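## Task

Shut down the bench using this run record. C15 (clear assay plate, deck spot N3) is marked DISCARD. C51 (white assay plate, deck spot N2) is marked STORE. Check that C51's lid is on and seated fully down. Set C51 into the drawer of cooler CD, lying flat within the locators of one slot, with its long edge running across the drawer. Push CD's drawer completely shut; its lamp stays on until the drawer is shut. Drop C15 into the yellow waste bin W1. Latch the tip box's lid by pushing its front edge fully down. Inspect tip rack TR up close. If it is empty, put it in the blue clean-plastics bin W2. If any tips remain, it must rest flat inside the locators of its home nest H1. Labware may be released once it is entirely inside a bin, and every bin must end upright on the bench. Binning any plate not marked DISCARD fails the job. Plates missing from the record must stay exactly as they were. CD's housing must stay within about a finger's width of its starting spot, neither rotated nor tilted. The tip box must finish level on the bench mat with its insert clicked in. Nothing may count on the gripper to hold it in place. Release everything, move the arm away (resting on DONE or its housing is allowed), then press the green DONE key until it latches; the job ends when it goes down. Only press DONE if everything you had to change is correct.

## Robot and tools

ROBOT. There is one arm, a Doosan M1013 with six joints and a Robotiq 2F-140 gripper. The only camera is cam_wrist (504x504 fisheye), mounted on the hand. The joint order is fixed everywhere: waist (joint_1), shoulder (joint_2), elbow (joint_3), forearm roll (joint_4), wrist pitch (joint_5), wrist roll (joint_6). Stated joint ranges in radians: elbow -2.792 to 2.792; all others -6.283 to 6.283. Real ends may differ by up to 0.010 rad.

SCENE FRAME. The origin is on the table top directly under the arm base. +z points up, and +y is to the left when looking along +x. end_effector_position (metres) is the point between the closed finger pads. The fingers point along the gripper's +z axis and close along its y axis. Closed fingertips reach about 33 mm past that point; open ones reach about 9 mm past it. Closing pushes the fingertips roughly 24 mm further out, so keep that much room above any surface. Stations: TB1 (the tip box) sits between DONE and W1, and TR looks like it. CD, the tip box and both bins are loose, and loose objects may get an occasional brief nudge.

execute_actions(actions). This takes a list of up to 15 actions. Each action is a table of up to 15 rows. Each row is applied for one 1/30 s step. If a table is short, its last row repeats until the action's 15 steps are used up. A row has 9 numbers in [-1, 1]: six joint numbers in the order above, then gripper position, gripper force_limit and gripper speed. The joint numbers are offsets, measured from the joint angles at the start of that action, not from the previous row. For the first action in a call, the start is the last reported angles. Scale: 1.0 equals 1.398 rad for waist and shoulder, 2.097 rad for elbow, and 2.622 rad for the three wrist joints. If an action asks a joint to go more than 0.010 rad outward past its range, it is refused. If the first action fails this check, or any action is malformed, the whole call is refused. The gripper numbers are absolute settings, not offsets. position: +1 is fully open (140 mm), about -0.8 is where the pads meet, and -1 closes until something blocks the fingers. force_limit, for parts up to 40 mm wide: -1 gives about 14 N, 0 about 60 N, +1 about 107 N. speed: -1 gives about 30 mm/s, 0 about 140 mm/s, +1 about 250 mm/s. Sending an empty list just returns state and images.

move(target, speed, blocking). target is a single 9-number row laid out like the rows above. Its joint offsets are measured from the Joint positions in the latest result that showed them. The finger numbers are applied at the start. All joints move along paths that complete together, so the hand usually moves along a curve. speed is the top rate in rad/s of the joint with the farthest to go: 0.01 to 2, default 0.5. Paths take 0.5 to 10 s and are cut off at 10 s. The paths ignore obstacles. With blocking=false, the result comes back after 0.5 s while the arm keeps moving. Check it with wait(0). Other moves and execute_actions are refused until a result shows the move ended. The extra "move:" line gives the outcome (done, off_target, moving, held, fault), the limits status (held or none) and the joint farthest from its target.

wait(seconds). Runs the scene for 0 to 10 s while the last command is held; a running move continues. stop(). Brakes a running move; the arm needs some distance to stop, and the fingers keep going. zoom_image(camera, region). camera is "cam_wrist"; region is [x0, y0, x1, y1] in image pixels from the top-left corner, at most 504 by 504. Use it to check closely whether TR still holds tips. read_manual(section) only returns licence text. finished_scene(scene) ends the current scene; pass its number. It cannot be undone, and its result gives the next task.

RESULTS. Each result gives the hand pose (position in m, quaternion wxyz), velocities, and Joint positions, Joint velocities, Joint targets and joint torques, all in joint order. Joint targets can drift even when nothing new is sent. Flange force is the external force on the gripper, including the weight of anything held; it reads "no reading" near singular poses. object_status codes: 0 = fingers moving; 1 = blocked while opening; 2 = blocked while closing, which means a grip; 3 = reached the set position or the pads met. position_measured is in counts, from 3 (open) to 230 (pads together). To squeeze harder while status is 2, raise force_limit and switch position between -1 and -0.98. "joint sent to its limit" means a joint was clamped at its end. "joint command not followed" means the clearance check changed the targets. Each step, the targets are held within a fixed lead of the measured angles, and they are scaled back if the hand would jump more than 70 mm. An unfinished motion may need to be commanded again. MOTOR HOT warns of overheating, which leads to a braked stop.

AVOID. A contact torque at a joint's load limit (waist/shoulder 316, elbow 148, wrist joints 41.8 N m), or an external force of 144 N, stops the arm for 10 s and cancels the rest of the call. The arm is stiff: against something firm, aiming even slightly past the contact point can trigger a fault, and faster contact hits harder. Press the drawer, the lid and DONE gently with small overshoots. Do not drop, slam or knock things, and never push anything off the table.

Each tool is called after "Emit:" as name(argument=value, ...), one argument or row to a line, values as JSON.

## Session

Emit:
execute_actions(
  actions=[],
)

Scene clock: 0.00 s.
end_effector_position=(+0.3306, +0.1226, +0.1294) position_measured=3 object_status=3 end_effector_quat_wxyz=(+0.056, +0.545, +0.836, -0.020) end_effector_velocity=(+0.000, +0.000, +0.000) end_effector_angular_velocity=(+0.000, +0.000, +0.000)
Joint names: [waist, shoulder, elbow, forearm roll, wrist pitch, wrist roll]
Joint positions: [ 0.343 -0.048  2.461 -0.178  0.706  0.084]
Joint velocities: [ 0.     0.001 -0.001  0.     0.    -0.   ]
Joint torques (N m, as the joint torque sensors report them, + toward a larger angle): no reading
Flange force (N, the push that the arm receives, along the gripper's own x y z axes): no reading
Joint targets: [0.343 -0.048 2.461 -0.178 0.706 0.084]
camera_calibration (this result's frames):
cam_wrist: T_world_to_cam=[[0.978627, 0.203346, 0.030665, -0.350862], [0.162202, -0.854923, 0.492745, 0.00643162], [0.126414, -0.47724, -0.869633, 0.309177], [0, 0, 0, 1]] pos_world=[0.303236, 0.224396, 0.27646]

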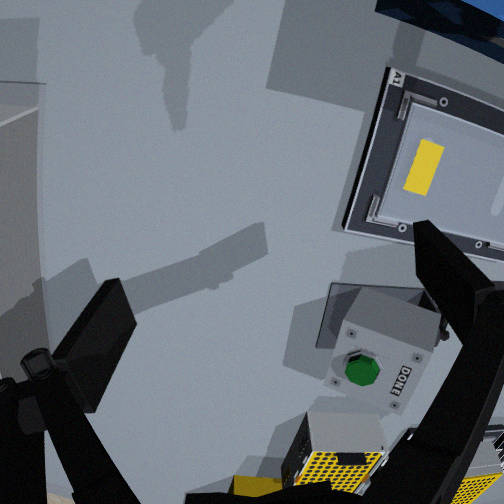

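Overview with q2=0 target (q6=-1.571).

Emit:
move(
  target=[-0.2454,0.0343,-0.5059,0.0679,0.395,-0.6312,1,0,0],
  speed=1,
)

Emit:
zoom_image(
  camera="cam_wrist",
  region=[220,60,500,340],
)

Emit:
zoom_image(
  camera="cam_wrist",
  region=[0,60,280,340],
)

Scene clock: 6.33 s.
end_effector_position=(+0.5494, +0.0460, +0.6400) position_measured=3 object_status=3 end_effector_quat_wxyz=(+0.001, -0.011, +1.000, +0.001) end_effector_velocity=(-0.000, -0.000, -0.000) end_effector_angular_velocity=(-0.001, +0.002, +0.001)
Joint names: [waist, shoulder, elbow, forearm roll, wrist pitch, wrist roll]
Joint positions: [ 0.    -0.     1.4    0.     1.741 -1.57 ]
Joint velocities: [ 0.     0.001 -0.001 -0.001  0.002 -0.001]
Joint torques (N m, as the joint torque sensors report them, + toward a larger angle): [  3.26 -43.49 -40.21   4.47  -0.41   0.63]
Flange force (N, the push that the arm receives, along the gripper's own x y z axes): [-5.4 -6.5 -2.9]
Joint targets: [0.000 -0.000 1.400 0.000 1.741 -1.571]
move: done; limits=none; farthest joint: the waist, 0.001 radians from its target (0.344 radians at the start)
camera_calibration (this result's frames):
cam_wrist: T_world_to_cam=[[0.18764, 0.982085, -0.0173226, -0.135593], [0.902153, -0.165339, 0.398477, -0.724018], [0.388474, -0.0903977, -0.917015, 0.55758], [0, 0, 0, 1]] pos_world=[0.462012, 0.0638592, 0.797464]

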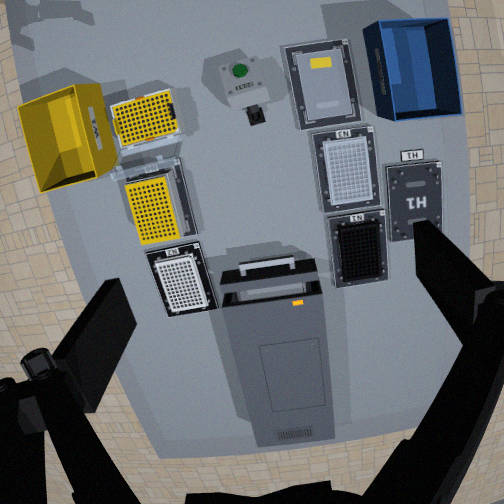

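Region (220, 60, 500, 340) of cam_wrist's 504x504 image, scaled by 1.800, with more detail than that image has.

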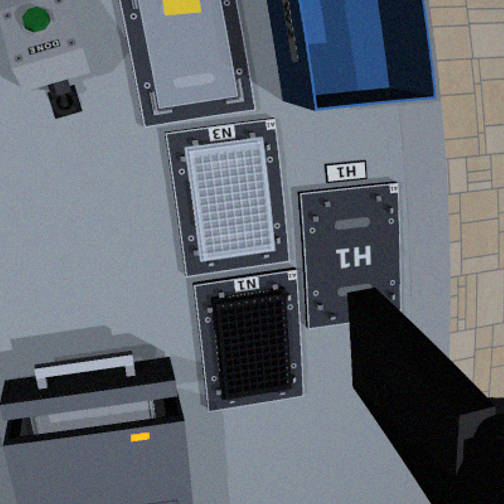

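Region (0, 60, 280, 340) of cam_wrist's 504x504 image, scaled by 1.800, with more detail than that image has.

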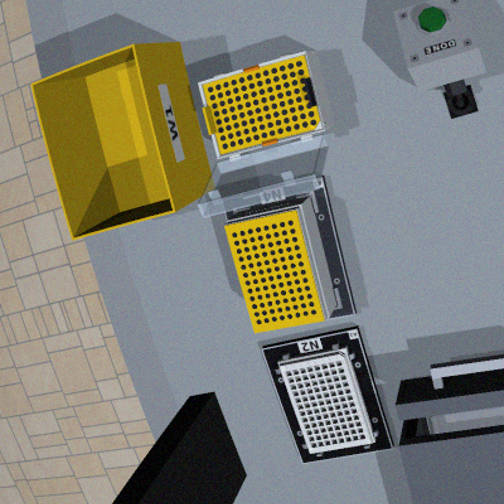

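Emit:
move(
  target=[-0.0458,0.3872,0.0802,0,-0.2704,-0.616,-0.4,0,0],
  speed=0.9,
)

Scene clock: 13.30 s.
end_effector_position=(+0.7999, +0.0011, +0.1699) position_measured=179 object_status=3 end_effector_quat_wxyz=(-0.001, +0.708, -0.707, -0.000) end_effector_velocity=(-0.000, +0.001, -0.000) end_effector_angular_velocity=(+0.002, -0.000, -0.000)
Joint names: [waist, shoulder, elbow, forearm roll, wrist pitch, wrist roll]
Joint positions: [-0.064  0.541  1.568  0.     1.032 -3.185]
Joint velocities: [-0.    -0.     0.001  0.002 -0.001 -0.001]
Joint torques (N m, as the joint torque sensors report them, + toward a larger angle): [  3.07 -90.66 -35.89   3.99  -0.42   0.43]
Flange force (N, the push that the arm receives, along the gripper's own x y z axes): [4.1 -1.9 0.3]
Joint targets: [-0.064 0.541 1.568 0.000 1.032 -3.185]
move: done; limits=none; farthest joint: the waist, 0.000 radians from its target (0.064 radians at the start)
camera_calibration (this result's frames):
cam_wrist: T_world_to_cam=[[-0.978005, 0.207568, -0.0205555, 0.78714], [0.182321, 0.898575, 0.399152, -0.195621], [0.101322, 0.386625, -0.916654, 0.254201], [0, 0, 0, 1]] pos_world=[0.779737, -0.0858855, 0.327277]

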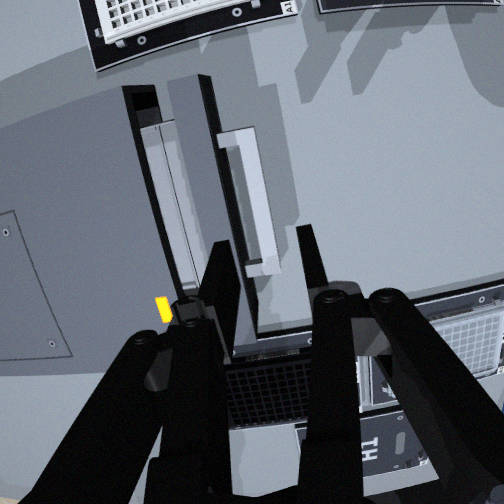

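Emit:
move(
  target=[0,0.0381,0.0177,0,-0.0345,0,-0.57,0,0],
  speed=0.1,
)

Scene clock: 20.57 s.
end_effector_position=(+0.8000, +0.0012, +0.1101) position_measured=201 object_status=3 end_effector_quat_wxyz=(-0.001, +0.708, -0.707, -0.000) end_effector_velocity=(+0.001, -0.000, -0.001) end_effector_angular_velocity=(-0.001, -0.001, +0.001)
Joint names: [waist, shoulder, elbow, forearm roll, wrist pitch, wrist roll]
Joint positions: [-0.064  0.594  1.605  0.     0.942 -3.185]
Joint velocities: [-0.     0.001 -0.001 -0.001 -0.001  0.   ]
Joint torques (N m, as the joint torque sensors report them, + toward a larger angle): [  2.66 -92.9  -34.43   3.74  -0.3    0.62]
Flange force (N, the push that the arm receives, along the gripper's own x y z axes): [4.1 -0.5 1.6]
Joint targets: [-0.064 0.594 1.605 0.000 0.942 -3.185]
move: done; limits=none; farthest joint: the waist, 0.000 radians from its target (0.000 radians at the start)
camera_calibration (this result's frames):
cam_wrist: T_world_to_cam=[[-0.977989, 0.207632, -0.020629, 0.785988], [0.182347, 0.898552, 0.399192, -0.171872], [0.101421, 0.386644, -0.916635, 0.199211], [0, 0, 0, 1]] pos_world=[0.779824, -0.0857845, 0.267428]

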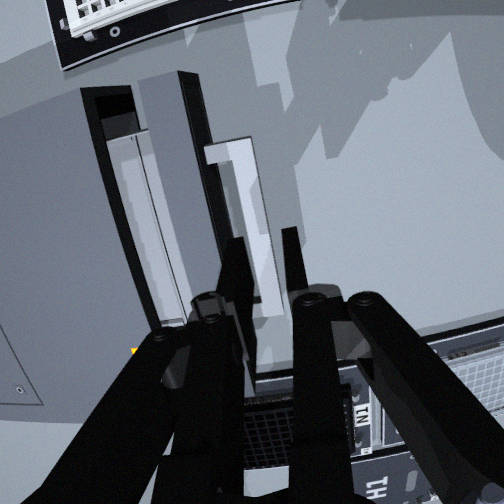

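Emit:
move(
  target=[0,0.0166,0.0068,0,-0.0143,0,-0.57,0,0],
  speed=0.03,
)

Emit:
move(
  target=[0,0,0,0,0,0,-1,-0.6,-0.8],
)

Scene clock: 26.83 s.
end_effector_position=(+0.7992, +0.0013, +0.0852) position_measured=201 object_status=3 end_effector_quat_wxyz=(-0.001, +0.708, -0.707, -0.000) end_effector_velocity=(+0.001, +0.000, +0.001) end_effector_angular_velocity=(+0.000, -0.002, -0.000)
Joint names: [waist, shoulder, elbow, forearm roll, wrist pitch, wrist roll]
Joint positions: [-0.064  0.618  1.62   0.     0.904 -3.185]
Joint velocities: [ 0.    -0.001 -0.     0.    -0.001  0.   ]
Joint torques (N m, as the joint torque sensors report them, + toward a larger angle): [  2.78 -94.82 -32.95   3.66  -0.36   0.69]
Flange force (N, the push that the arm receives, along the gripper's own x y z axes): [4.1 -2.3 1.2]
Joint targets: [-0.064 0.618 1.620 0.000 0.904 -3.185]
move: done; limits=none; farthest joint: the waist, 0.000 radians from its target (0.000 radians at the start)
camera_calibration (this result's frames):
cam_wrist: T_world_to_cam=[[-0.977994, 0.207609, -0.020667, 0.784723], [0.182316, 0.89858, 0.399142, -0.161833], [0.101436, 0.38659, -0.916656, 0.176472], [0, 0, 0, 1]] pos_world=[0.779058, -0.0857175, 0.242576]

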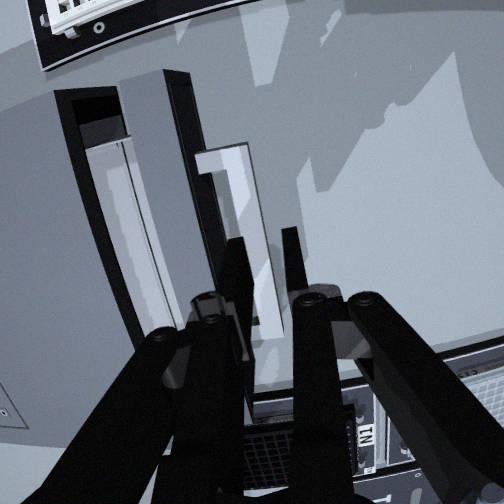

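Scene clock: 27.40 s.
end_effector_position=(+0.7992, +0.0013, +0.0852) position_measured=231 object_status=0 end_effector_quat_wxyz=(-0.001, +0.708, -0.707, -0.000) end_effector_velocity=(-0.000, -0.000, +0.001) end_effector_angular_velocity=(+0.001, -0.002, -0.001)
Joint names: [waist, shoulder, elbow, forearm roll, wrist pitch, wrist roll]
Joint positions: [-0.064  0.618  1.62   0.     0.904 -3.185]
Joint velocities: [-0.    -0.002  0.001  0.001 -0.     0.   ]
Joint torques (N m, as the joint torque sensors report them, + toward a larger angle): [  2.33 -95.94 -32.61   3.67  -0.33   0.63]
Flange force (N, the push that the arm receives, along the gripper's own x y z axes): [3.3 -4.2 1.9]
Joint targets: [-0.064 0.618 1.620 0.000 0.904 -3.185]
move: done; limits=none; farthest joint: the waist, 0.000 radians from its target (0.000 radians at the start)
camera_calibration (this result's frames):
cam_wrist: T_world_to_cam=[[-0.977994, 0.207609, -0.0206667, 0.784721], [0.182316, 0.89858, 0.399142, -0.161828], [0.101436, 0.38659, -0.916656, 0.176461], [0, 0, 0, 1]] pos_world=[0.779057, -0.0857174, 0.242564]

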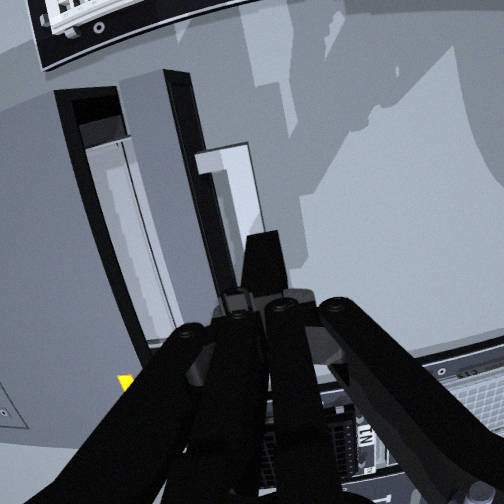

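Emit:
move(
  target=[0,0.0014,-0.0016,0,0.0006,0,-0.57,0,0],
  speed=0.03,
)

Emit:
move(
  target=[0,0.01,0.0029,0,-0.0077,0,-0.57,0,0],
  speed=0.015,
)

Emit:
move(
  target=[-0.003,-0.0706,0.0845,0,-0.03,-0.0015,-0.57,0,0],
  speed=0.06,
)

Scene clock: 33.37 s.
end_effector_position=(+0.8006, +0.0012, +0.0851) position_measured=201 object_status=3 end_effector_quat_wxyz=(-0.001, +0.708, -0.707, -0.000) end_effector_velocity=(+0.001, +0.000, +0.000) end_effector_angular_velocity=(-0.001, -0.001, +0.001)
Joint names: [waist, shoulder, elbow, forearm roll, wrist pitch, wrist roll]
Joint positions: [-0.064  0.619  1.616  0.     0.906 -3.185]
Joint velocities: [ 0.001  0.    -0.001 -0.001 -0.     0.   ]
Joint torques (N m, as the joint torque sensors report them, + toward a larger angle): [  3.3  -95.92 -32.08   3.61  -0.33   0.51]
Flange force (N, the push that the arm receives, along the gripper's own x y z axes): [4.5 -6.1 2.7]
Joint targets: [-0.064 0.619 1.616 0.000 0.906 -3.185]
move: done; limits=none; farthest joint: the waist, 0.000 radians from its target (0.000 radians at the start)
camera_calibration (this result's frames):
cam_wrist: T_world_to_cam=[[-0.977997, 0.207608, -0.020497, 0.786093], [0.182384, 0.898577, 0.399117, -0.16205], [0.101278, 0.386597, -0.916671, 0.176391], [0, 0, 0, 1]] pos_world=[0.780488, -0.0857769, 0.242482]

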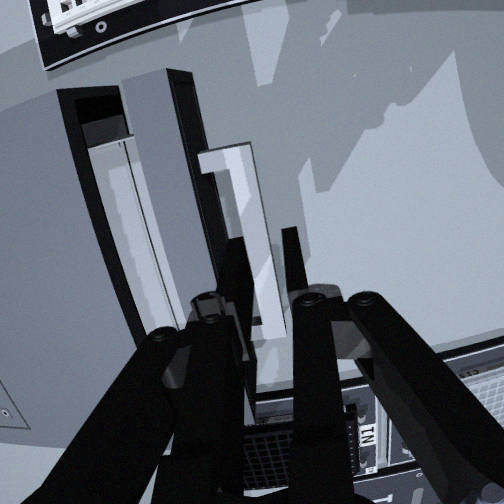

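Scene clock: 34.93 s.
end_effector_position=(+0.8007, +0.0012, +0.0713) position_measured=201 object_status=3 end_effector_quat_wxyz=(-0.001, +0.708, -0.707, -0.000) end_effector_velocity=(+0.000, -0.000, -0.000) end_effector_angular_velocity=(-0.000, +0.000, -0.001)
Joint names: [waist, shoulder, elbow, forearm roll, wrist pitch, wrist roll]
Joint positions: [-0.064  0.633  1.622  0.     0.886 -3.185]
Joint velocities: [-0.  0. -0. -0.  0.  0.]
Joint torques (N m, as the joint torque sensors report them, + toward a larger angle): [  3.31 -97.28 -31.85   3.63  -0.27   0.69]
Flange force (N, the push that the arm receives, along the gripper's own x y z axes): [4.8 -5.9 3.1]
Joint targets: [-0.064 0.633 1.622 0.000 0.886 -3.185]
move: done; limits=none; farthest joint: the waist, 0.000 radians from its target (0.000 radians at the start)
camera_calibration (this result's frames):
cam_wrist: T_world_to_cam=[[-0.977991, 0.207625, -0.020621, 0.785883], [0.182349, 0.898573, 0.399143, -0.156549], [0.101401, 0.386598, -0.916657, 0.163623], [0, 0, 0, 1]] pos_world=[0.780542, -0.0857542, 0.228677]

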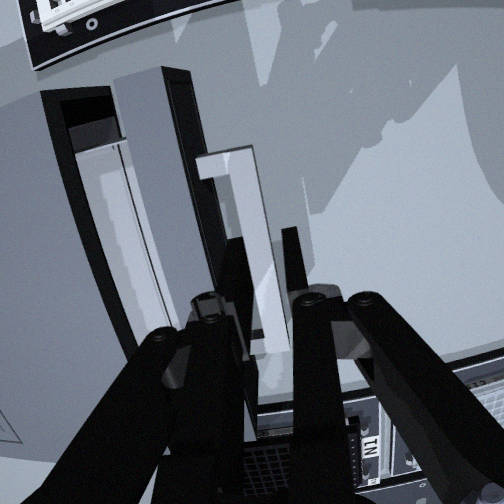

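Scene clock: 38.17 s.
end_effector_position=(+0.7208, +0.0015, +0.0721) position_measured=201 object_status=3 end_effector_quat_wxyz=(-0.001, +0.708, -0.707, -0.000) end_effector_velocity=(-0.002, +0.001, -0.000) end_effector_angular_velocity=(+0.001, +0.001, +0.000)
Joint names: [waist, shoulder, elbow, forearm roll, wrist pitch, wrist roll]
Joint positions: [-0.068  0.535  1.799  0.     0.807 -3.189]
Joint velocities: [ 0.001 -0.001  0.003  0.002 -0.    -0.   ]
Joint torques (N m, as the joint torque sensors report them, + toward a larger angle): [  1.76 -83.36 -27.35   2.82   0.5    0.7 ]
Flange force (N, the push that the arm receives, along the gripper's own x y z axes): [3.2 -6.0 0.0]
Joint targets: [-0.068 0.535 1.800 0.000 0.807 -3.189]
move: done; limits=none; farthest joint: the waist, 0.000 radians from its target (0.005 radians at the start)
camera_calibration (this result's frames):
cam_wrist: T_world_to_cam=[[-0.977929, 0.207904, -0.0207725, 0.707622], [0.182547, 0.898533, 0.399144, -0.142701], [0.101648, 0.386542, -0.916653, 0.172135], [0, 0, 0, 1]] pos_world=[0.700557, -0.0854334, 0.229445]

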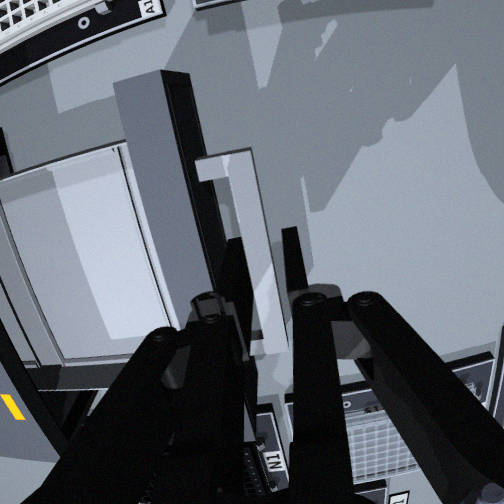

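Emit:
move(
  target=[-0.003,-0.0514,0.06,0,-0.0206,-0.0015,-0.57,0,0],
  speed=0.06,
)

Emit:
move(
  target=[0,-0.05,-0.016,0,0.0395,0,-0.57,0,0],
  speed=0.1,
)

Emit:
move(
  target=[0.2325,-0.1553,0.1262,0,-0.0178,0.738,0.5,0,0],
  speed=1,
)

Scene clock: 48.30 s.
end_effector_position=(+0.6603, +0.0015, +0.0721) position_measured=201 object_status=3 end_effector_quat_wxyz=(-0.001, +0.707, -0.707, -0.000) end_effector_velocity=(-0.002, -0.001, -0.001) end_effector_angular_velocity=(-0.002, +0.002, +0.002)
Joint names: [waist, shoulder, elbow, forearm roll, wrist pitch, wrist roll]
Joint positions: [-0.072  0.463  1.925  0.     0.753 -3.193]
Joint velocities: [-0.001 -0.     0.002 -0.003 -0.001 -0.   ]
Joint torques (N m, as the joint torque sensors report them, + toward a larger angle): [  0.7  -75.75 -25.51   2.65   0.34   0.69]
Flange force (N, the push that the arm receives, along the gripper's own x y z axes): [1.9 -6.9 0.9]
Joint targets: [-0.072 0.463 1.925 0.000 0.753 -3.193]
move: done; limits=none; farthest joint: the waist, 0.000 radians from its target (0.004 radians at the start)
camera_calibration (this result's frames):
cam_wrist: T_world_to_cam=[[-0.977868, 0.208185, -0.0208181, 0.648488], [0.182787, 0.898484, 0.399143, -0.131842], [0.1018, 0.386504, -0.916652, 0.178184], [0, 0, 0, 1]] pos_world=[0.640096, -0.0854166, 0.229457]

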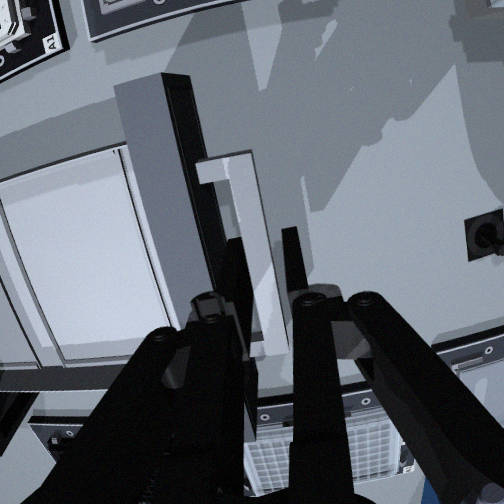

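Scene clock: 49.67 s.
end_effector_position=(+0.6609, +0.0014, +0.1317) position_measured=201 object_status=3 end_effector_quat_wxyz=(-0.001, +0.707, -0.707, -0.000) end_effector_velocity=(-0.001, -0.001, -0.000) end_effector_angular_velocity=(-0.001, +0.003, +0.000)
Joint names: [waist, shoulder, elbow, forearm roll, wrist pitch, wrist roll]
Joint positions: [-0.072  0.393  1.892  0.     0.857 -3.193]
Joint velocities: [-0.001  0.001 -0.    -0.001  0.002  0.   ]
Joint torques (N m, as the joint torque sensors report them, + toward a larger angle): [  2.79 -73.86 -30.93   3.45  -0.51   0.54]
Flange force (N, the push that the arm receives, along the gripper's own x y z axes): [5.0 -4.9 2.0]
Joint targets: [-0.072 0.393 1.892 0.000 0.857 -3.193]
move: done; limits=none; farthest joint: the waist, 0.000 radians from its target (0.000 radians at the start)
camera_calibration (this result's frames):
cam_wrist: T_world_to_cam=[[-0.977874, 0.208167, -0.0207034, 0.650257], [0.182814, 0.898473, 0.399155, -0.155637], [0.101693, 0.386539, -0.91665, 0.232897], [0, 0, 0, 1]] pos_world=[0.640638, -0.0855508, 0.289071]

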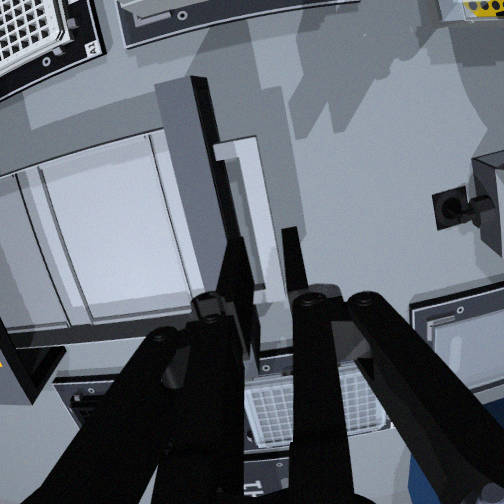

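Scene clock: 52.20 s.
end_effector_position=(+0.4842, +0.1724, +0.1498) position_measured=66 object_status=3 end_effector_quat_wxyz=(+0.000, +0.019, +1.000, +0.001) end_effector_velocity=(-0.000, -0.000, -0.001) end_effector_angular_velocity=(-0.000, +0.000, -0.001)
Joint names: [waist, shoulder, elbow, forearm roll, wrist pitch, wrist roll]
Joint positions: [ 0.253  0.176  2.156  0.     0.81  -1.258]
Joint velocities: [ 0.     0.001  0.001 -0.    -0.001  0.001]
Joint torques (N m, as the joint torque sensors report them, + toward a larger angle): [  1.73 -51.28 -29.4    3.26  -0.41   0.62]
Flange force (N, the push that the arm receives, along the gripper's own x y z axes): [-7.1 -2.1 3.0]
Joint targets: [0.253 0.176 2.156 0.000 0.810 -1.258]
move: done; limits=none; farthest joint: the waist, 0.000 radians from its target (0.325 radians at the start)
camera_calibration (this result's frames):
cam_wrist: T_world_to_cam=[[0.245875, 0.969136, -0.0179385, -0.281888], [0.891294, -0.218775, 0.397156, -0.434292], [0.380974, -0.113639, -0.917576, 0.152516], [0, 0, 0, 1]] pos_world=[0.398287, 0.195508, 0.30737]

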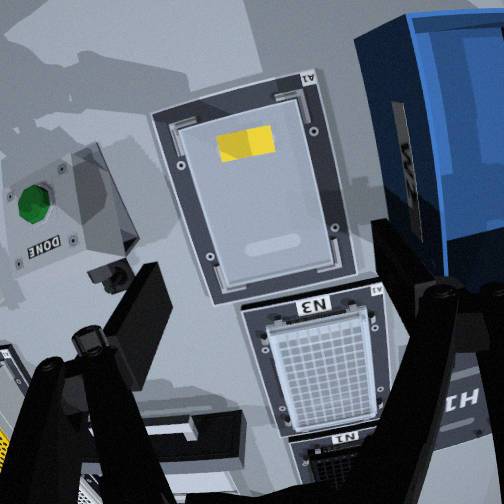

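Emit:
move(
  target=[-0.0043,0.1009,0.0377,0,-0.084,-0.021,0.4,-0.5,0],
  speed=0.2,
)

Scene clock: 63.50 s.
end_effector_position=(+0.4765, +0.1672, +0.0495) position_measured=78 object_status=3 end_effector_quat_wxyz=(+0.000, -0.006, +1.000, +0.001) end_effector_velocity=(-0.000, -0.000, -0.001) end_effector_angular_velocity=(-0.000, +0.001, +0.000)
Joint names: [waist, shoulder, elbow, forearm roll, wrist pitch, wrist roll]
Joint positions: [ 0.247  0.317  2.235  0.     0.59  -1.314]
Joint velocities: [-0.     0.001  0.001 -0.    -0.001  0.   ]
Joint torques (N m, as the joint torque sensors report them, + toward a larger angle): [  2.22 -59.   -22.47   2.65  -0.12   0.66]
Flange force (N, the push that the arm receives, along the gripper's own x y z axes): [-6.6 -3.7 5.6]
Joint targets: [0.247 0.317 2.235 0.000 0.590 -1.314]
move: done; limits=none; farthest joint: the waist, 0.000 radians from its target (0.006 radians at the start)
camera_calibration (this result's frames):
cam_wrist: T_world_to_cam=[[0.198146, 0.980008, -0.017955, -0.255817], [0.900855, -0.174862, 0.397346, -0.400618], [0.386262, -0.0949073, -0.917493, 0.0571265], [0, 0, 0, 1]] pos_world=[0.389522, 0.186071, 0.207004]

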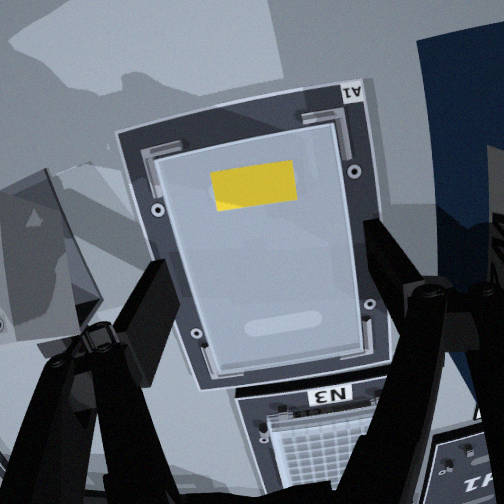

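Well aligned. Down 6 mm, grip.

Emit:
move(
  target=[0,0.0074,0.0013,0,-0.005,0,0.4,-0.5,0],
  speed=0.02,
)

Emit:
move(
  target=[0,0,0,0,0,0,-1,-0.5,-0.7],
)

Scene clock: 68.00 s.
end_effector_position=(+0.4765, +0.1672, +0.0435) position_measured=78 object_status=3 end_effector_quat_wxyz=(+0.000, -0.006, +1.000, +0.001) end_effector_velocity=(+0.000, -0.000, -0.001) end_effector_angular_velocity=(+0.000, +0.000, -0.001)
Joint names: [waist, shoulder, elbow, forearm roll, wrist pitch, wrist roll]
Joint positions: [ 0.247  0.327  2.238  0.     0.577 -1.314]
Joint velocities: [-0.     0.001  0.     0.001 -0.001  0.   ]
Joint torques (N m, as the joint torque sensors report them, + toward a larger angle): [  2.6  -58.69 -21.85   2.58  -0.63   0.54]
Flange force (N, the push that the arm receives, along the gripper's own x y z axes): [-6.8 -4.2 2.7]
Joint targets: [0.247 0.327 2.238 0.000 0.577 -1.314]
move: done; limits=none; farthest joint: the waist, 0.000 radians from its target (0.000 radians at the start)
camera_calibration (this result's frames):
cam_wrist: T_world_to_cam=[[0.198138, 0.98001, -0.0179421, -0.255929], [0.900842, -0.174856, 0.397378, -0.398225], [0.386297, -0.0948986, -0.917479, 0.0515811], [0, 0, 0, 1]] pos_world=[0.389521, 0.186076, 0.200979]

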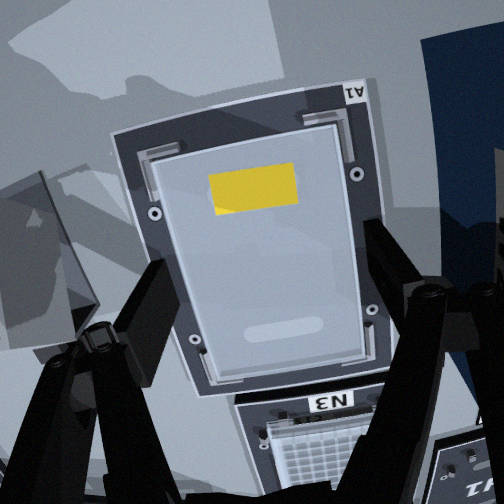

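Scene clock: 68.50 s.
end_effector_position=(+0.4765, +0.1672, +0.0434) position_measured=103 object_status=2 end_effector_quat_wxyz=(+0.000, -0.006, +1.000, +0.001) end_effector_velocity=(+0.001, -0.000, -0.000) end_effector_angular_velocity=(-0.001, -0.000, -0.000)
Joint names: [waist, shoulder, elbow, forearm roll, wrist pitch, wrist roll]
Joint positions: [ 0.247  0.327  2.238  0.     0.577 -1.314]
Joint velocities: [-0.001  0.002 -0.001 -0.001 -0.     0.   ]
Joint torques (N m, as the joint torque sensors report them, + toward a larger angle): [  3.16 -46.66 -17.52   2.74  -2.25   0.68]
Flange force (N, the push that the arm receives, along the gripper's own x y z axes): [-3.6 -7.1 -22.3]
Joint targets: [0.247 0.327 2.238 0.000 0.577 -1.314]
move: done; limits=none; farthest joint: the waist, 0.000 radians from its target (0.000 radians at the start)
camera_calibration (this result's frames):
cam_wrist: T_world_to_cam=[[0.198138, 0.98001, -0.017941, -0.255929], [0.900841, -0.174857, 0.39738, -0.398221], [0.386299, -0.0948981, -0.917479, 0.0515722], [0, 0, 0, 1]] pos_world=[0.389521, 0.186076, 0.20097]

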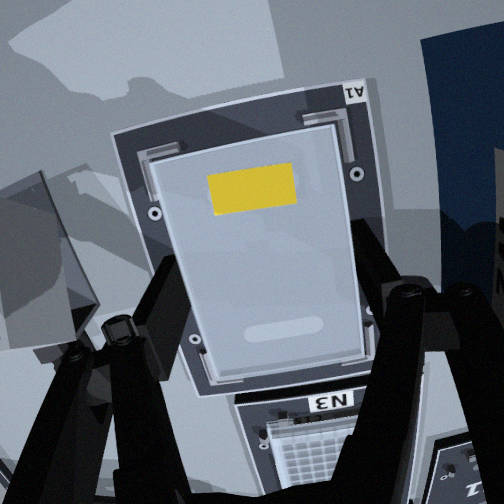

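Emit:
move(
  target=[0,-0.012,-0.002,0,0.008,0,-1,-0.5,-0.7],
  speed=0.04,
)

Emit:
move(
  target=[0,-0.12,-0.045,0,0.1,0,-1,-0.5,-0.7],
  speed=0.3,
)

Emit:
move(
  target=[-0.3841,0.3115,-0.3307,0,0.098,-0.2006,-1,-0.5,-0.7],
  speed=0.6,
)

Emit:
move(
  target=[0,0.06,0.0315,0,-0.0572,0,-1,-0.5,-0.7],
  speed=0.15,
)

Scene clock: 75.40 s.
end_effector_position=(+0.4763, +0.1672, +0.0532) position_measured=103 object_status=2 end_effector_quat_wxyz=(+0.000, -0.006, +1.000, +0.001) end_effector_velocity=(-0.001, +0.000, -0.000) end_effector_angular_velocity=(+0.001, +0.001, -0.003)
Joint names: [waist, shoulder, elbow, forearm roll, wrist pitch, wrist roll]
Joint positions: [ 0.247  0.311  2.234  0.     0.598 -1.314]
Joint velocities: [-0.     0.     0.001  0.003  0.     0.   ]
Joint torques (N m, as the joint torque sensors report them, + toward a larger angle): [  2.9  -59.32 -23.06   2.63  -0.21   0.75]
Flange force (N, the push that the arm receives, along the gripper's own x y z axes): [-7.6 -5.0 7.3]
Joint targets: [0.247 0.311 2.234 0.000 0.598 -1.314]
move: done; limits=none; farthest joint: the waist, 0.000 radians from its target (0.000 radians at the start)
camera_calibration (this result's frames):
cam_wrist: T_world_to_cam=[[0.198133, 0.980011, -0.0179395, -0.255683], [0.900846, -0.174854, 0.397369, -0.401977], [0.386289, -0.0948924, -0.917484, 0.0605319], [0, 0, 0, 1]] pos_world=[0.389396, 0.186029, 0.210683]

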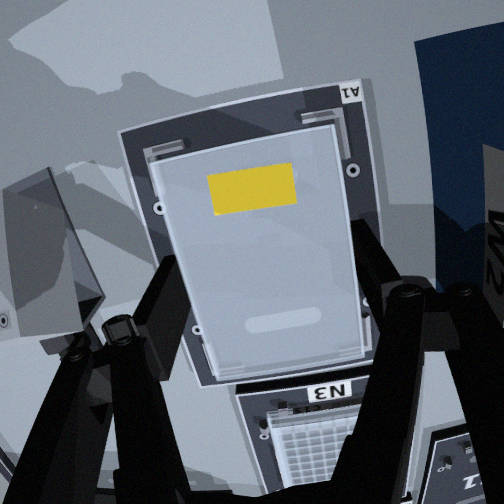

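Scene clock: 76.70 s.
end_effector_position=(+0.4837, +0.1691, +0.1737) position_measured=103 object_status=2 end_effector_quat_wxyz=(+0.000, -0.006, +1.000, +0.001) end_effector_velocity=(-0.001, +0.000, -0.000) end_effector_angular_velocity=(-0.001, +0.002, +0.001)
Joint names: [waist, shoulder, elbow, forearm roll, wrist pitch, wrist roll]
Joint positions: [ 0.247  0.143  2.14   0.     0.86  -1.314]
Joint velocities: [ 0.001  0.     0.    -0.     0.001  0.   ]
Joint torques (N m, as the joint torque sensors report them, + toward a larger angle): [  2.67 -48.2  -31.44   3.46  -0.17   0.58]
Flange force (N, the push that the arm receives, along the gripper's own x y z axes): [-5.0 -4.9 2.4]
Joint targets: [0.247 0.143 2.140 0.000 0.860 -1.314]
move: done; limits=none; farthest joint: the waist, 0.000 radians from its target (0.000 radians at the start)
camera_calibration (this result's frames):
cam_wrist: T_world_to_cam=[[0.19806, 0.980027, -0.0178857, -0.256823], [0.900884, -0.174815, 0.3973, -0.456202], [0.386238, -0.0948022, -0.917514, 0.168486], [0, 0, 0, 1]] pos_world=[0.396776, 0.187915, 0.331244]

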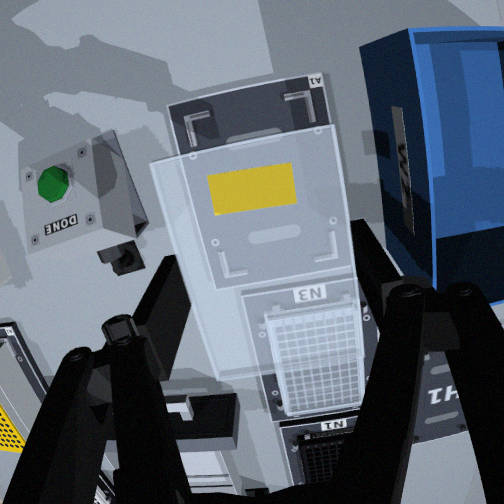

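Scene clock: 78.37 s.
end_effector_position=(+0.8205, -0.1897, +0.1992) position_measured=103 object_status=2 end_effector_quat_wxyz=(+0.001, -0.000, +1.000, +0.001) end_effector_velocity=(+0.001, -0.001, +0.000) end_effector_angular_velocity=(+0.002, -0.002, -0.003)
Joint names: [waist, shoulder, elbow, forearm roll, wrist pitch, wrist roll]
Joint positions: [-0.29   0.578  1.446  0.     1.117 -1.839]
Joint velocities: [-0.002  0.001 -0.002  0.002 -0.    -0.001]
Joint torques (N m, as the joint torque sensors report them, + toward a larger angle): [  4.1  -96.72 -36.31   3.98  -0.42   0.84]
Flange force (N, the push that the arm receives, along the gripper's own x y z axes): [-5.8 -7.3 0.8]
Joint targets: [-0.290 0.578 1.446 0.000 1.117 -1.839]
move: done; limits=none; farthest joint: the wrist roll, 0.001 radians from its target (0.526 radians at the start)
camera_calibration (this result's frames):
cam_wrist: T_world_to_cam=[[0.208888, 0.977783, -0.017494, 0.0191341], [0.898389, -0.184798, 0.398431, -0.832514], [0.386346, -0.0989438, -0.917031, 0.0267812], [0, 0, 0, 1]] pos_world=[0.733577, -0.169906, 0.356593]

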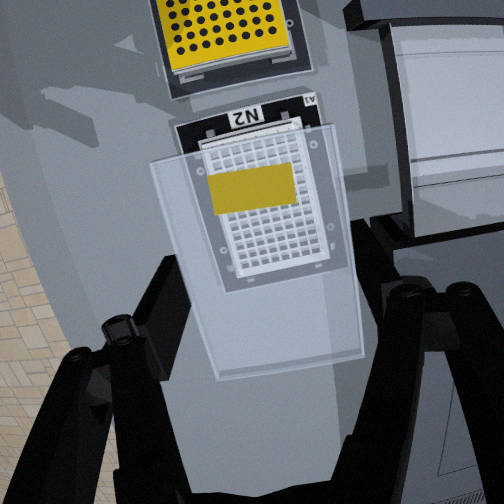

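Scene clock: 79.73 s.
end_effector_position=(+0.8207, -0.1895, +0.0967) position_measured=103 object_status=2 end_effector_quat_wxyz=(+0.001, -0.000, +1.000, +0.001) end_effector_velocity=(+0.000, +0.000, -0.000) end_effector_angular_velocity=(+0.001, -0.001, -0.001)
Joint names: [waist, shoulder, elbow, forearm roll, wrist pitch, wrist roll]
Joint positions: [-0.29   0.662  1.512  0.     0.967 -1.839]
Joint velocities: [-0.     0.001 -0.     0.002 -0.001 -0.   ]
Joint torques (N m, as the joint torque sensors report them, + toward a larger angle): [   2.35 -100.07  -33.92    3.75   -0.38    0.51]
Flange force (N, the push that the arm receives, along the gripper's own x y z axes): [-3.6 -4.2 1.6]
Joint targets: [-0.290 0.662 1.512 0.000 0.967 -1.839]
move: done; limits=none; farthest joint: the waist, 0.000 radians from its target (0.000 radians at the start)
camera_calibration (this result's frames):
cam_wrist: T_world_to_cam=[[0.208925, 0.977775, -0.0175277, 0.0171337], [0.898372, -0.184815, 0.398461, -0.791845], [0.386366, -0.0989947, -0.917018, -0.0672904], [0, 0, 0, 1]] pos_world=[0.733791, -0.16976, 0.254113]

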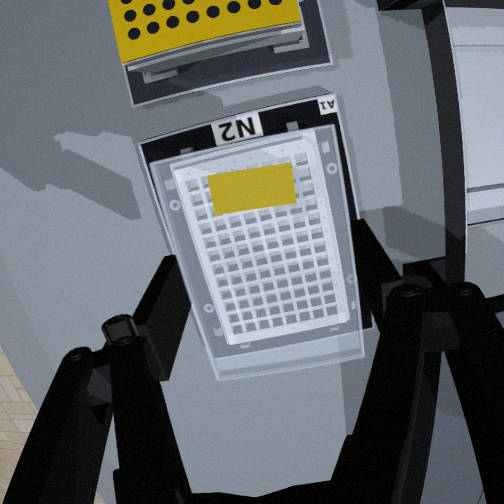

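Emit:
move(
  target=[-0.0003,0.03,-0.0044,0,-0.0122,-0.0115,-1,-0.5,-0.7],
  speed=0.05,
)

Scene clock: 86.47 s.
end_effector_position=(+0.8296, -0.1923, +0.0655) position_measured=103 object_status=2 end_effector_quat_wxyz=(+0.001, -0.015, +1.000, +0.001) end_effector_velocity=(+0.001, -0.001, -0.001) end_effector_angular_velocity=(+0.000, -0.001, -0.000)
Joint names: [waist, shoulder, elbow, forearm roll, wrist pitch, wrist roll]
Joint positions: [-0.29   0.704  1.503  0.     0.935 -1.869]
Joint velocities: [-0.001  0.002 -0.001  0.001 -0.002 -0.001]
Joint torques (N m, as the joint torque sensors report them, + toward a larger angle): [   3.21 -102.82  -32.98    3.73   -0.47    0.9 ]
Flange force (N, the push that the arm receives, along the gripper's own x y z axes): [-3.6 -6.1 1.5]
Joint targets: [-0.290 0.704 1.503 0.000 0.935 -1.870]
move: done; limits=none; farthest joint: the waist, 0.000 radians from its target (0.000 radians at the start)
camera_calibration (this result's frames):
cam_wrist: T_world_to_cam=[[0.179803, 0.983547, -0.0175168, 0.0426899], [0.903714, -0.158123, 0.397868, -0.787185], [0.388552, -0.0873681, -0.917275, -0.0992181], [0, 0, 0, 1]] pos_world=[0.742265, -0.175128, 0.222933]

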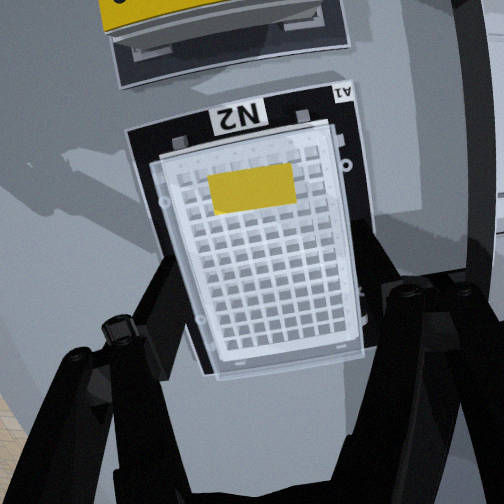

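Emit:
move(
  target=[-0.0006,0.007,0.0017,0,-0.0051,0,-1,-0.5,-0.7],
  speed=0.012,
)

Emit:
move(
  target=[0,0.0017,0.0004,0,-0.0013,0,-1,-0.5,-0.7],
  speed=0.01,
)

Scene clock: 94.57 s.
end_effector_position=(+0.8296, -0.1930, +0.0556) position_measured=103 object_status=2 end_effector_quat_wxyz=(+0.001, -0.015, +1.000, +0.001) end_effector_velocity=(+0.000, -0.000, -0.001) end_effector_angular_velocity=(+0.000, -0.000, -0.001)
Joint names: [waist, shoulder, elbow, forearm roll, wrist pitch, wrist roll]
Joint positions: [-0.291  0.714  1.506  0.     0.922 -1.87 ]
Joint velocities: [-0.001  0.001 -0.001  0.    -0.     0.   ]
Joint torques (N m, as the joint torque sensors report them, + toward a larger angle): [   2.94 -104.01  -32.61    3.52   -0.3     0.55]
Flange force (N, the push that the arm receives, along the gripper's own x y z axes): [-4.4 -5.1 2.2]
Joint targets: [-0.291 0.714 1.506 0.000 0.922 -1.869]
move: done; limits=none; farthest joint: the wrist roll, 0.001 radians from its target (0.001 radians at the start)
camera_calibration (this result's frames):
cam_wrist: T_world_to_cam=[[0.180593, 0.983402, -0.0175213, 0.0425398], [0.903579, -0.158845, 0.397886, -0.783377], [0.388499, -0.0876873, -0.917268, -0.108369], [0, 0, 0, 1]] pos_world=[0.742262, -0.175772, 0.213037]

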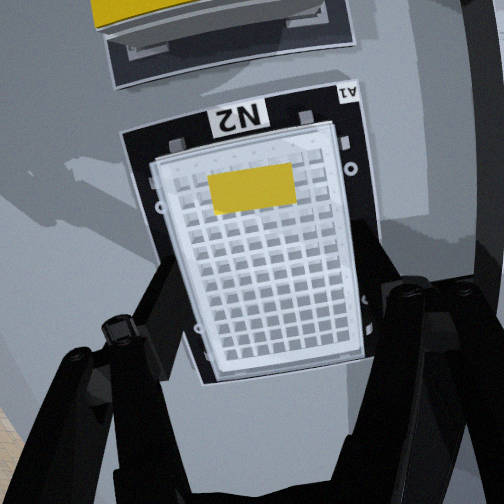

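Scene clock: 95.27 s.
end_effector_position=(+0.8297, -0.1930, +0.0532) position_measured=103 object_status=2 end_effector_quat_wxyz=(+0.001, -0.015, +1.000, +0.001) end_effector_velocity=(-0.000, +0.000, +0.001) end_effector_angular_velocity=(-0.000, +0.000, +0.001)
Joint names: [waist, shoulder, elbow, forearm roll, wrist pitch, wrist roll]
Joint positions: [-0.291  0.716  1.507  0.     0.918 -1.87 ]
Joint velocities: [ 0.    -0.001 -0.    -0.     0.001  0.   ]
Joint torques (N m, as the joint torque sensors report them, + toward a larger angle): [   2.13 -100.61  -31.65    3.79   -0.78    0.53]
Flange force (N, the push that the arm receives, along the gripper's own x y z axes): [-2.9 -3.8 -2.3]
Joint targets: [-0.291 0.716 1.507 0.000 0.918 -1.870]
move: done; limits=none; farthest joint: the waist, 0.000 radians from its target (0.000 radians at the start)
camera_calibration (this result's frames):
cam_wrist: T_world_to_cam=[[0.1806, 0.9834, -0.0175416, 0.0424994], [0.903493, -0.158824, 0.398091, -0.782473], [0.388697, -0.0877438, -0.917178, -0.110732], [0, 0, 0, 1]] pos_world=[0.742325, -0.175785, 0.210679]

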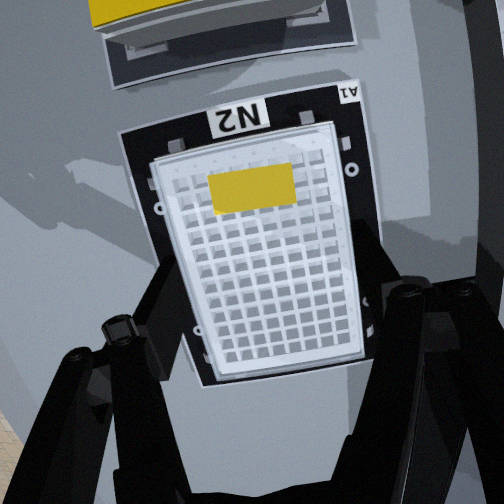

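Emit:
move(
  target=[0,0.0006,0.0001,0,-0.0004,0,-1,-0.5,-0.7],
  speed=0.01,
)

Emit:
move(
  target=[0,0,0,0,0,0,0.33,-0.5,-0.5],
)

Emit:
move(
  target=[0,0.0046,0.0011,0,-0.0033,0,0.3,-0.5,-0.5],
  speed=0.012,
)

Emit:
move(
  target=[0,0,0,0,0,0,-1,-0.3,-0.8],
)

Emit:
move(
  target=[0,-0.014,-0.0036,0,0.0104,0,-0.98,-0.3,-0.5],
  speed=0.04,
)

Scene clock: 105.93 s.
end_effector_position=(+0.8298, -0.1931, +0.0525) position_measured=103 object_status=2 end_effector_quat_wxyz=(+0.001, -0.015, +1.000, +0.001) end_effector_velocity=(+0.000, +0.001, -0.000) end_effector_angular_velocity=(+0.000, -0.000, +0.001)
Joint names: [waist, shoulder, elbow, forearm roll, wrist pitch, wrist roll]
Joint positions: [-0.291  0.717  1.507  0.     0.917 -1.87 ]
Joint velocities: [ 0.001  0.     0.     0.    -0.001  0.   ]
Joint torques (N m, as the joint torque sensors report them, + toward a larger angle): [  3.02 -69.27 -22.21   4.06  -5.18   0.54]
Flange force (N, the push that the arm receives, along the gripper's own x y z axes): [8.7 -1.6 -42.1]
Joint targets: [-0.291 0.717 1.507 0.000 0.917 -1.870]
move: done; limits=none; farthest joint: the waist, 0.000 radians from its target (0.000 radians at the start)
camera_calibration (this result's frames):
cam_wrist: T_world_to_cam=[[0.180602, 0.9834, -0.0175509, 0.0424904], [0.903453, -0.158813, 0.398184, -0.782227], [0.388787, -0.0877692, -0.917138, -0.11148], [0, 0, 0, 1]] pos_world=[0.742374, -0.175798, 0.209973]

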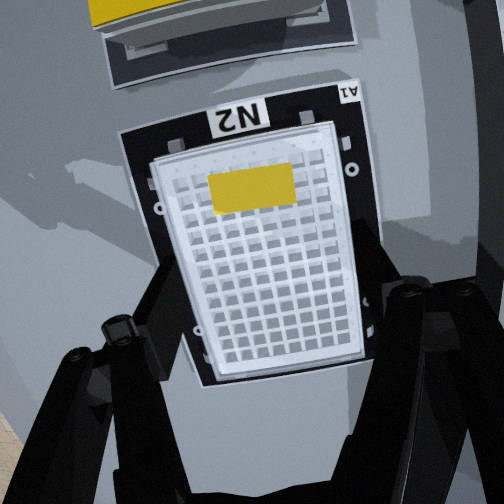

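Scene clock: 106.43 s.
end_effector_position=(+0.8298, -0.1930, +0.0524) position_measured=87 object_status=3 end_effector_quat_wxyz=(+0.001, -0.015, +1.000, +0.001) end_effector_velocity=(+0.001, +0.001, +0.002) end_effector_angular_velocity=(-0.001, -0.002, +0.002)
Joint names: [waist, shoulder, elbow, forearm roll, wrist pitch, wrist roll]
Joint positions: [-0.291  0.717  1.507  0.     0.917 -1.87 ]
Joint velocities: [ 0.001 -0.001 -0.001 -0.001  0.    -0.   ]
Joint torques (N m, as the joint torque sensors report them, + toward a larger angle): [   2.43 -104.23  -32.98    3.71   -0.38    0.55]
Flange force (N, the push that the arm receives, along the gripper's own x y z axes): [-3.8 -4.2 2.3]
Joint targets: [-0.291 0.717 1.507 0.000 0.917 -1.870]
move: done; limits=none; farthest joint: the waist, 0.000 radians from its target (0.000 radians at the start)
camera_calibration (this result's frames):
cam_wrist: T_world_to_cam=[[0.180599, 0.9834, -0.0175382, 0.042487], [0.903508, -0.158828, 0.398053, -0.78219], [0.38866, -0.0877339, -0.917195, -0.111474], [0, 0, 0, 1]] pos_world=[0.742368, -0.175796, 0.209855]

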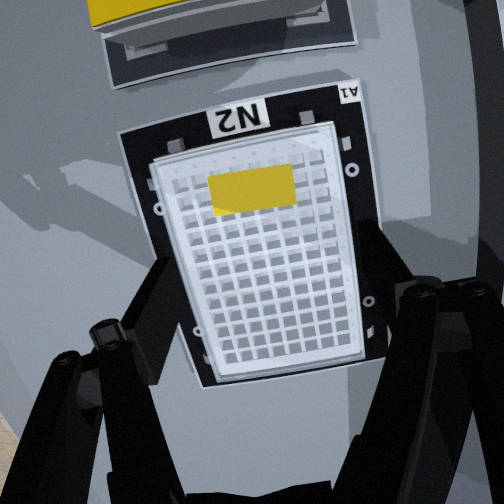

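Scene clock: 107.37 s.
end_effector_position=(+0.8298, -0.1930, +0.0459) position_measured=91 object_status=3 end_effector_quat_wxyz=(+0.001, -0.015, +1.000, +0.001) end_effector_velocity=(+0.000, -0.000, -0.001) end_effector_angular_velocity=(+0.001, +0.000, -0.001)
Joint names: [waist, shoulder, elbow, forearm roll, wrist pitch, wrist roll]
Joint positions: [-0.291  0.723  1.51   0.     0.909 -1.87 ]
Joint velocities: [-0.001  0.001 -0.001  0.002  0.    -0.   ]
Joint torques (N m, as the joint torque sensors report them, + toward a larger angle): [   2.45 -104.64  -32.49    3.52   -0.45    0.61]
Flange force (N, the push that the arm receives, along the gripper's own x y z axes): [-4.7 -5.0 2.9]
Joint targets: [-0.291 0.723 1.510 0.000 0.909 -1.870]
move: done; limits=none; farthest joint: the waist, 0.000 radians from its target (0.000 radians at the start)
camera_calibration (this result's frames):
cam_wrist: T_world_to_cam=[[0.1806, 0.9834, -0.0175334, 0.0423596], [0.903539, -0.158838, 0.397979, -0.779633], [0.388587, -0.0877172, -0.917227, -0.117332], [0, 0, 0, 1]] pos_world=[0.742373, -0.175784, 0.2034]

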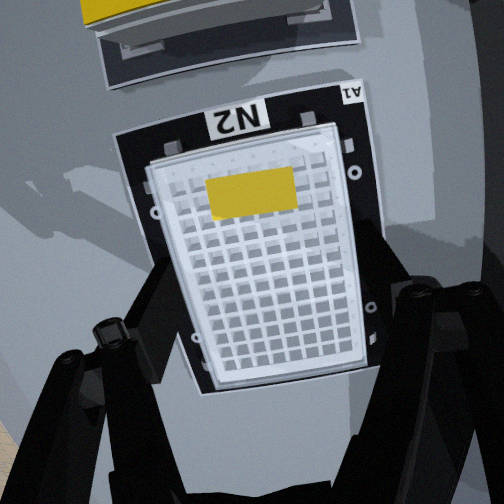

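Scene clock: 107.87 s.
end_effector_position=(+0.8298, -0.1930, +0.0459) position_measured=103 object_status=2 end_effector_quat_wxyz=(+0.001, -0.015, +1.000, +0.001) end_effector_velocity=(-0.000, +0.001, +0.000) end_effector_angular_velocity=(+0.001, -0.001, -0.001)
Joint names: [waist, shoulder, elbow, forearm roll, wrist pitch, wrist roll]
Joint positions: [-0.291  0.723  1.51   0.     0.909 -1.87 ]
Joint velocities: [ 0.    -0.001  0.001  0.002 -0.001  0.   ]
Joint torques (N m, as the joint torque sensors report them, + toward a larger angle): [ -2.78 -86.87 -27.86   1.46  -3.24   0.79]
Flange force (N, the push that the arm receives, along the gripper's own x y z axes): [1.6 2.9 -20.5]
Joint targets: [-0.291 0.723 1.510 0.000 0.909 -1.870]
move: done; limits=none; farthest joint: the waist, 0.000 radians from its target (0.000 radians at the start)
camera_calibration (this result's frames):
cam_wrist: T_world_to_cam=[[0.1806, 0.9834, -0.0175325, 0.0423589], [0.903543, -0.158839, 0.39797, -0.779624], [0.388579, -0.0877148, -0.917231, -0.117333], [0, 0, 0, 1]] pos_world=[0.742367, -0.175783, 0.203388]

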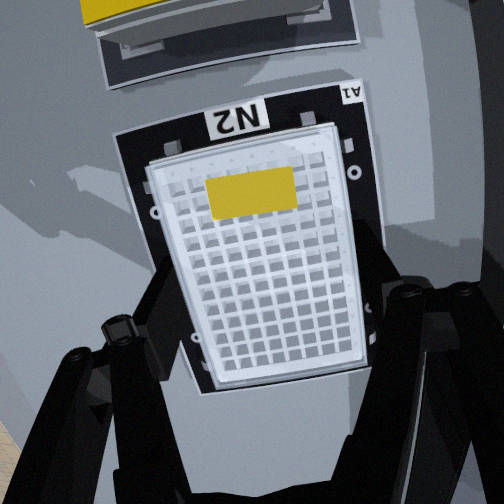

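Scene clock: 108.80 s.
end_effector_position=(+0.8297, -0.1930, +0.0659) position_measured=103 object_status=2 end_effector_quat_wxyz=(+0.001, -0.015, +1.000, +0.001) end_effector_velocity=(+0.001, +0.001, +0.001) end_effector_angular_velocity=(+0.001, -0.002, -0.001)
Joint names: [waist, shoulder, elbow, forearm roll, wrist pitch, wrist roll]
Joint positions: [-0.291  0.704  1.502  0.     0.936 -1.87 ]
Joint velocities: [ 0.    -0.002  0.     0.002 -0.    -0.   ]
Joint torques (N m, as the joint torque sensors report them, + toward a larger angle): [   2.74 -104.29  -33.59    3.69   -0.29    0.64]
Flange force (N, the push that the arm receives, along the gripper's own x y z axes): [-3.7 -5.0 3.0]
Joint targets: [-0.291 0.704 1.502 0.000 0.936 -1.870]
move: done; limits=none; farthest joint: the wrist pitch, 0.001 radians from its target (0.028 radians at the start)
camera_calibration (this result's frames):
cam_wrist: T_world_to_cam=[[0.180588, 0.983403, -0.017512, 0.0427469], [0.903604, -0.15885, 0.397827, -0.787532], [0.388443, -0.0876669, -0.917293, -0.0988665], [0, 0, 0, 1]] pos_world=[0.742302, -0.175804, 0.223361]

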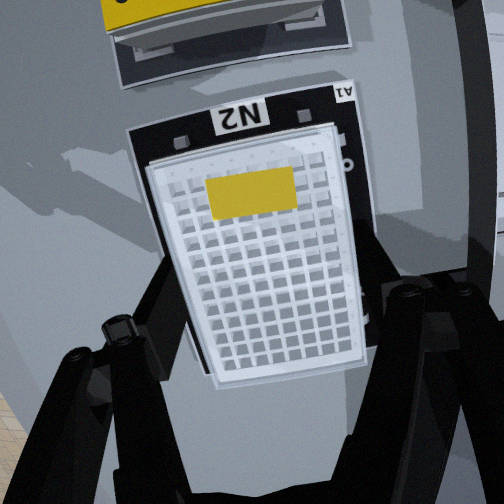

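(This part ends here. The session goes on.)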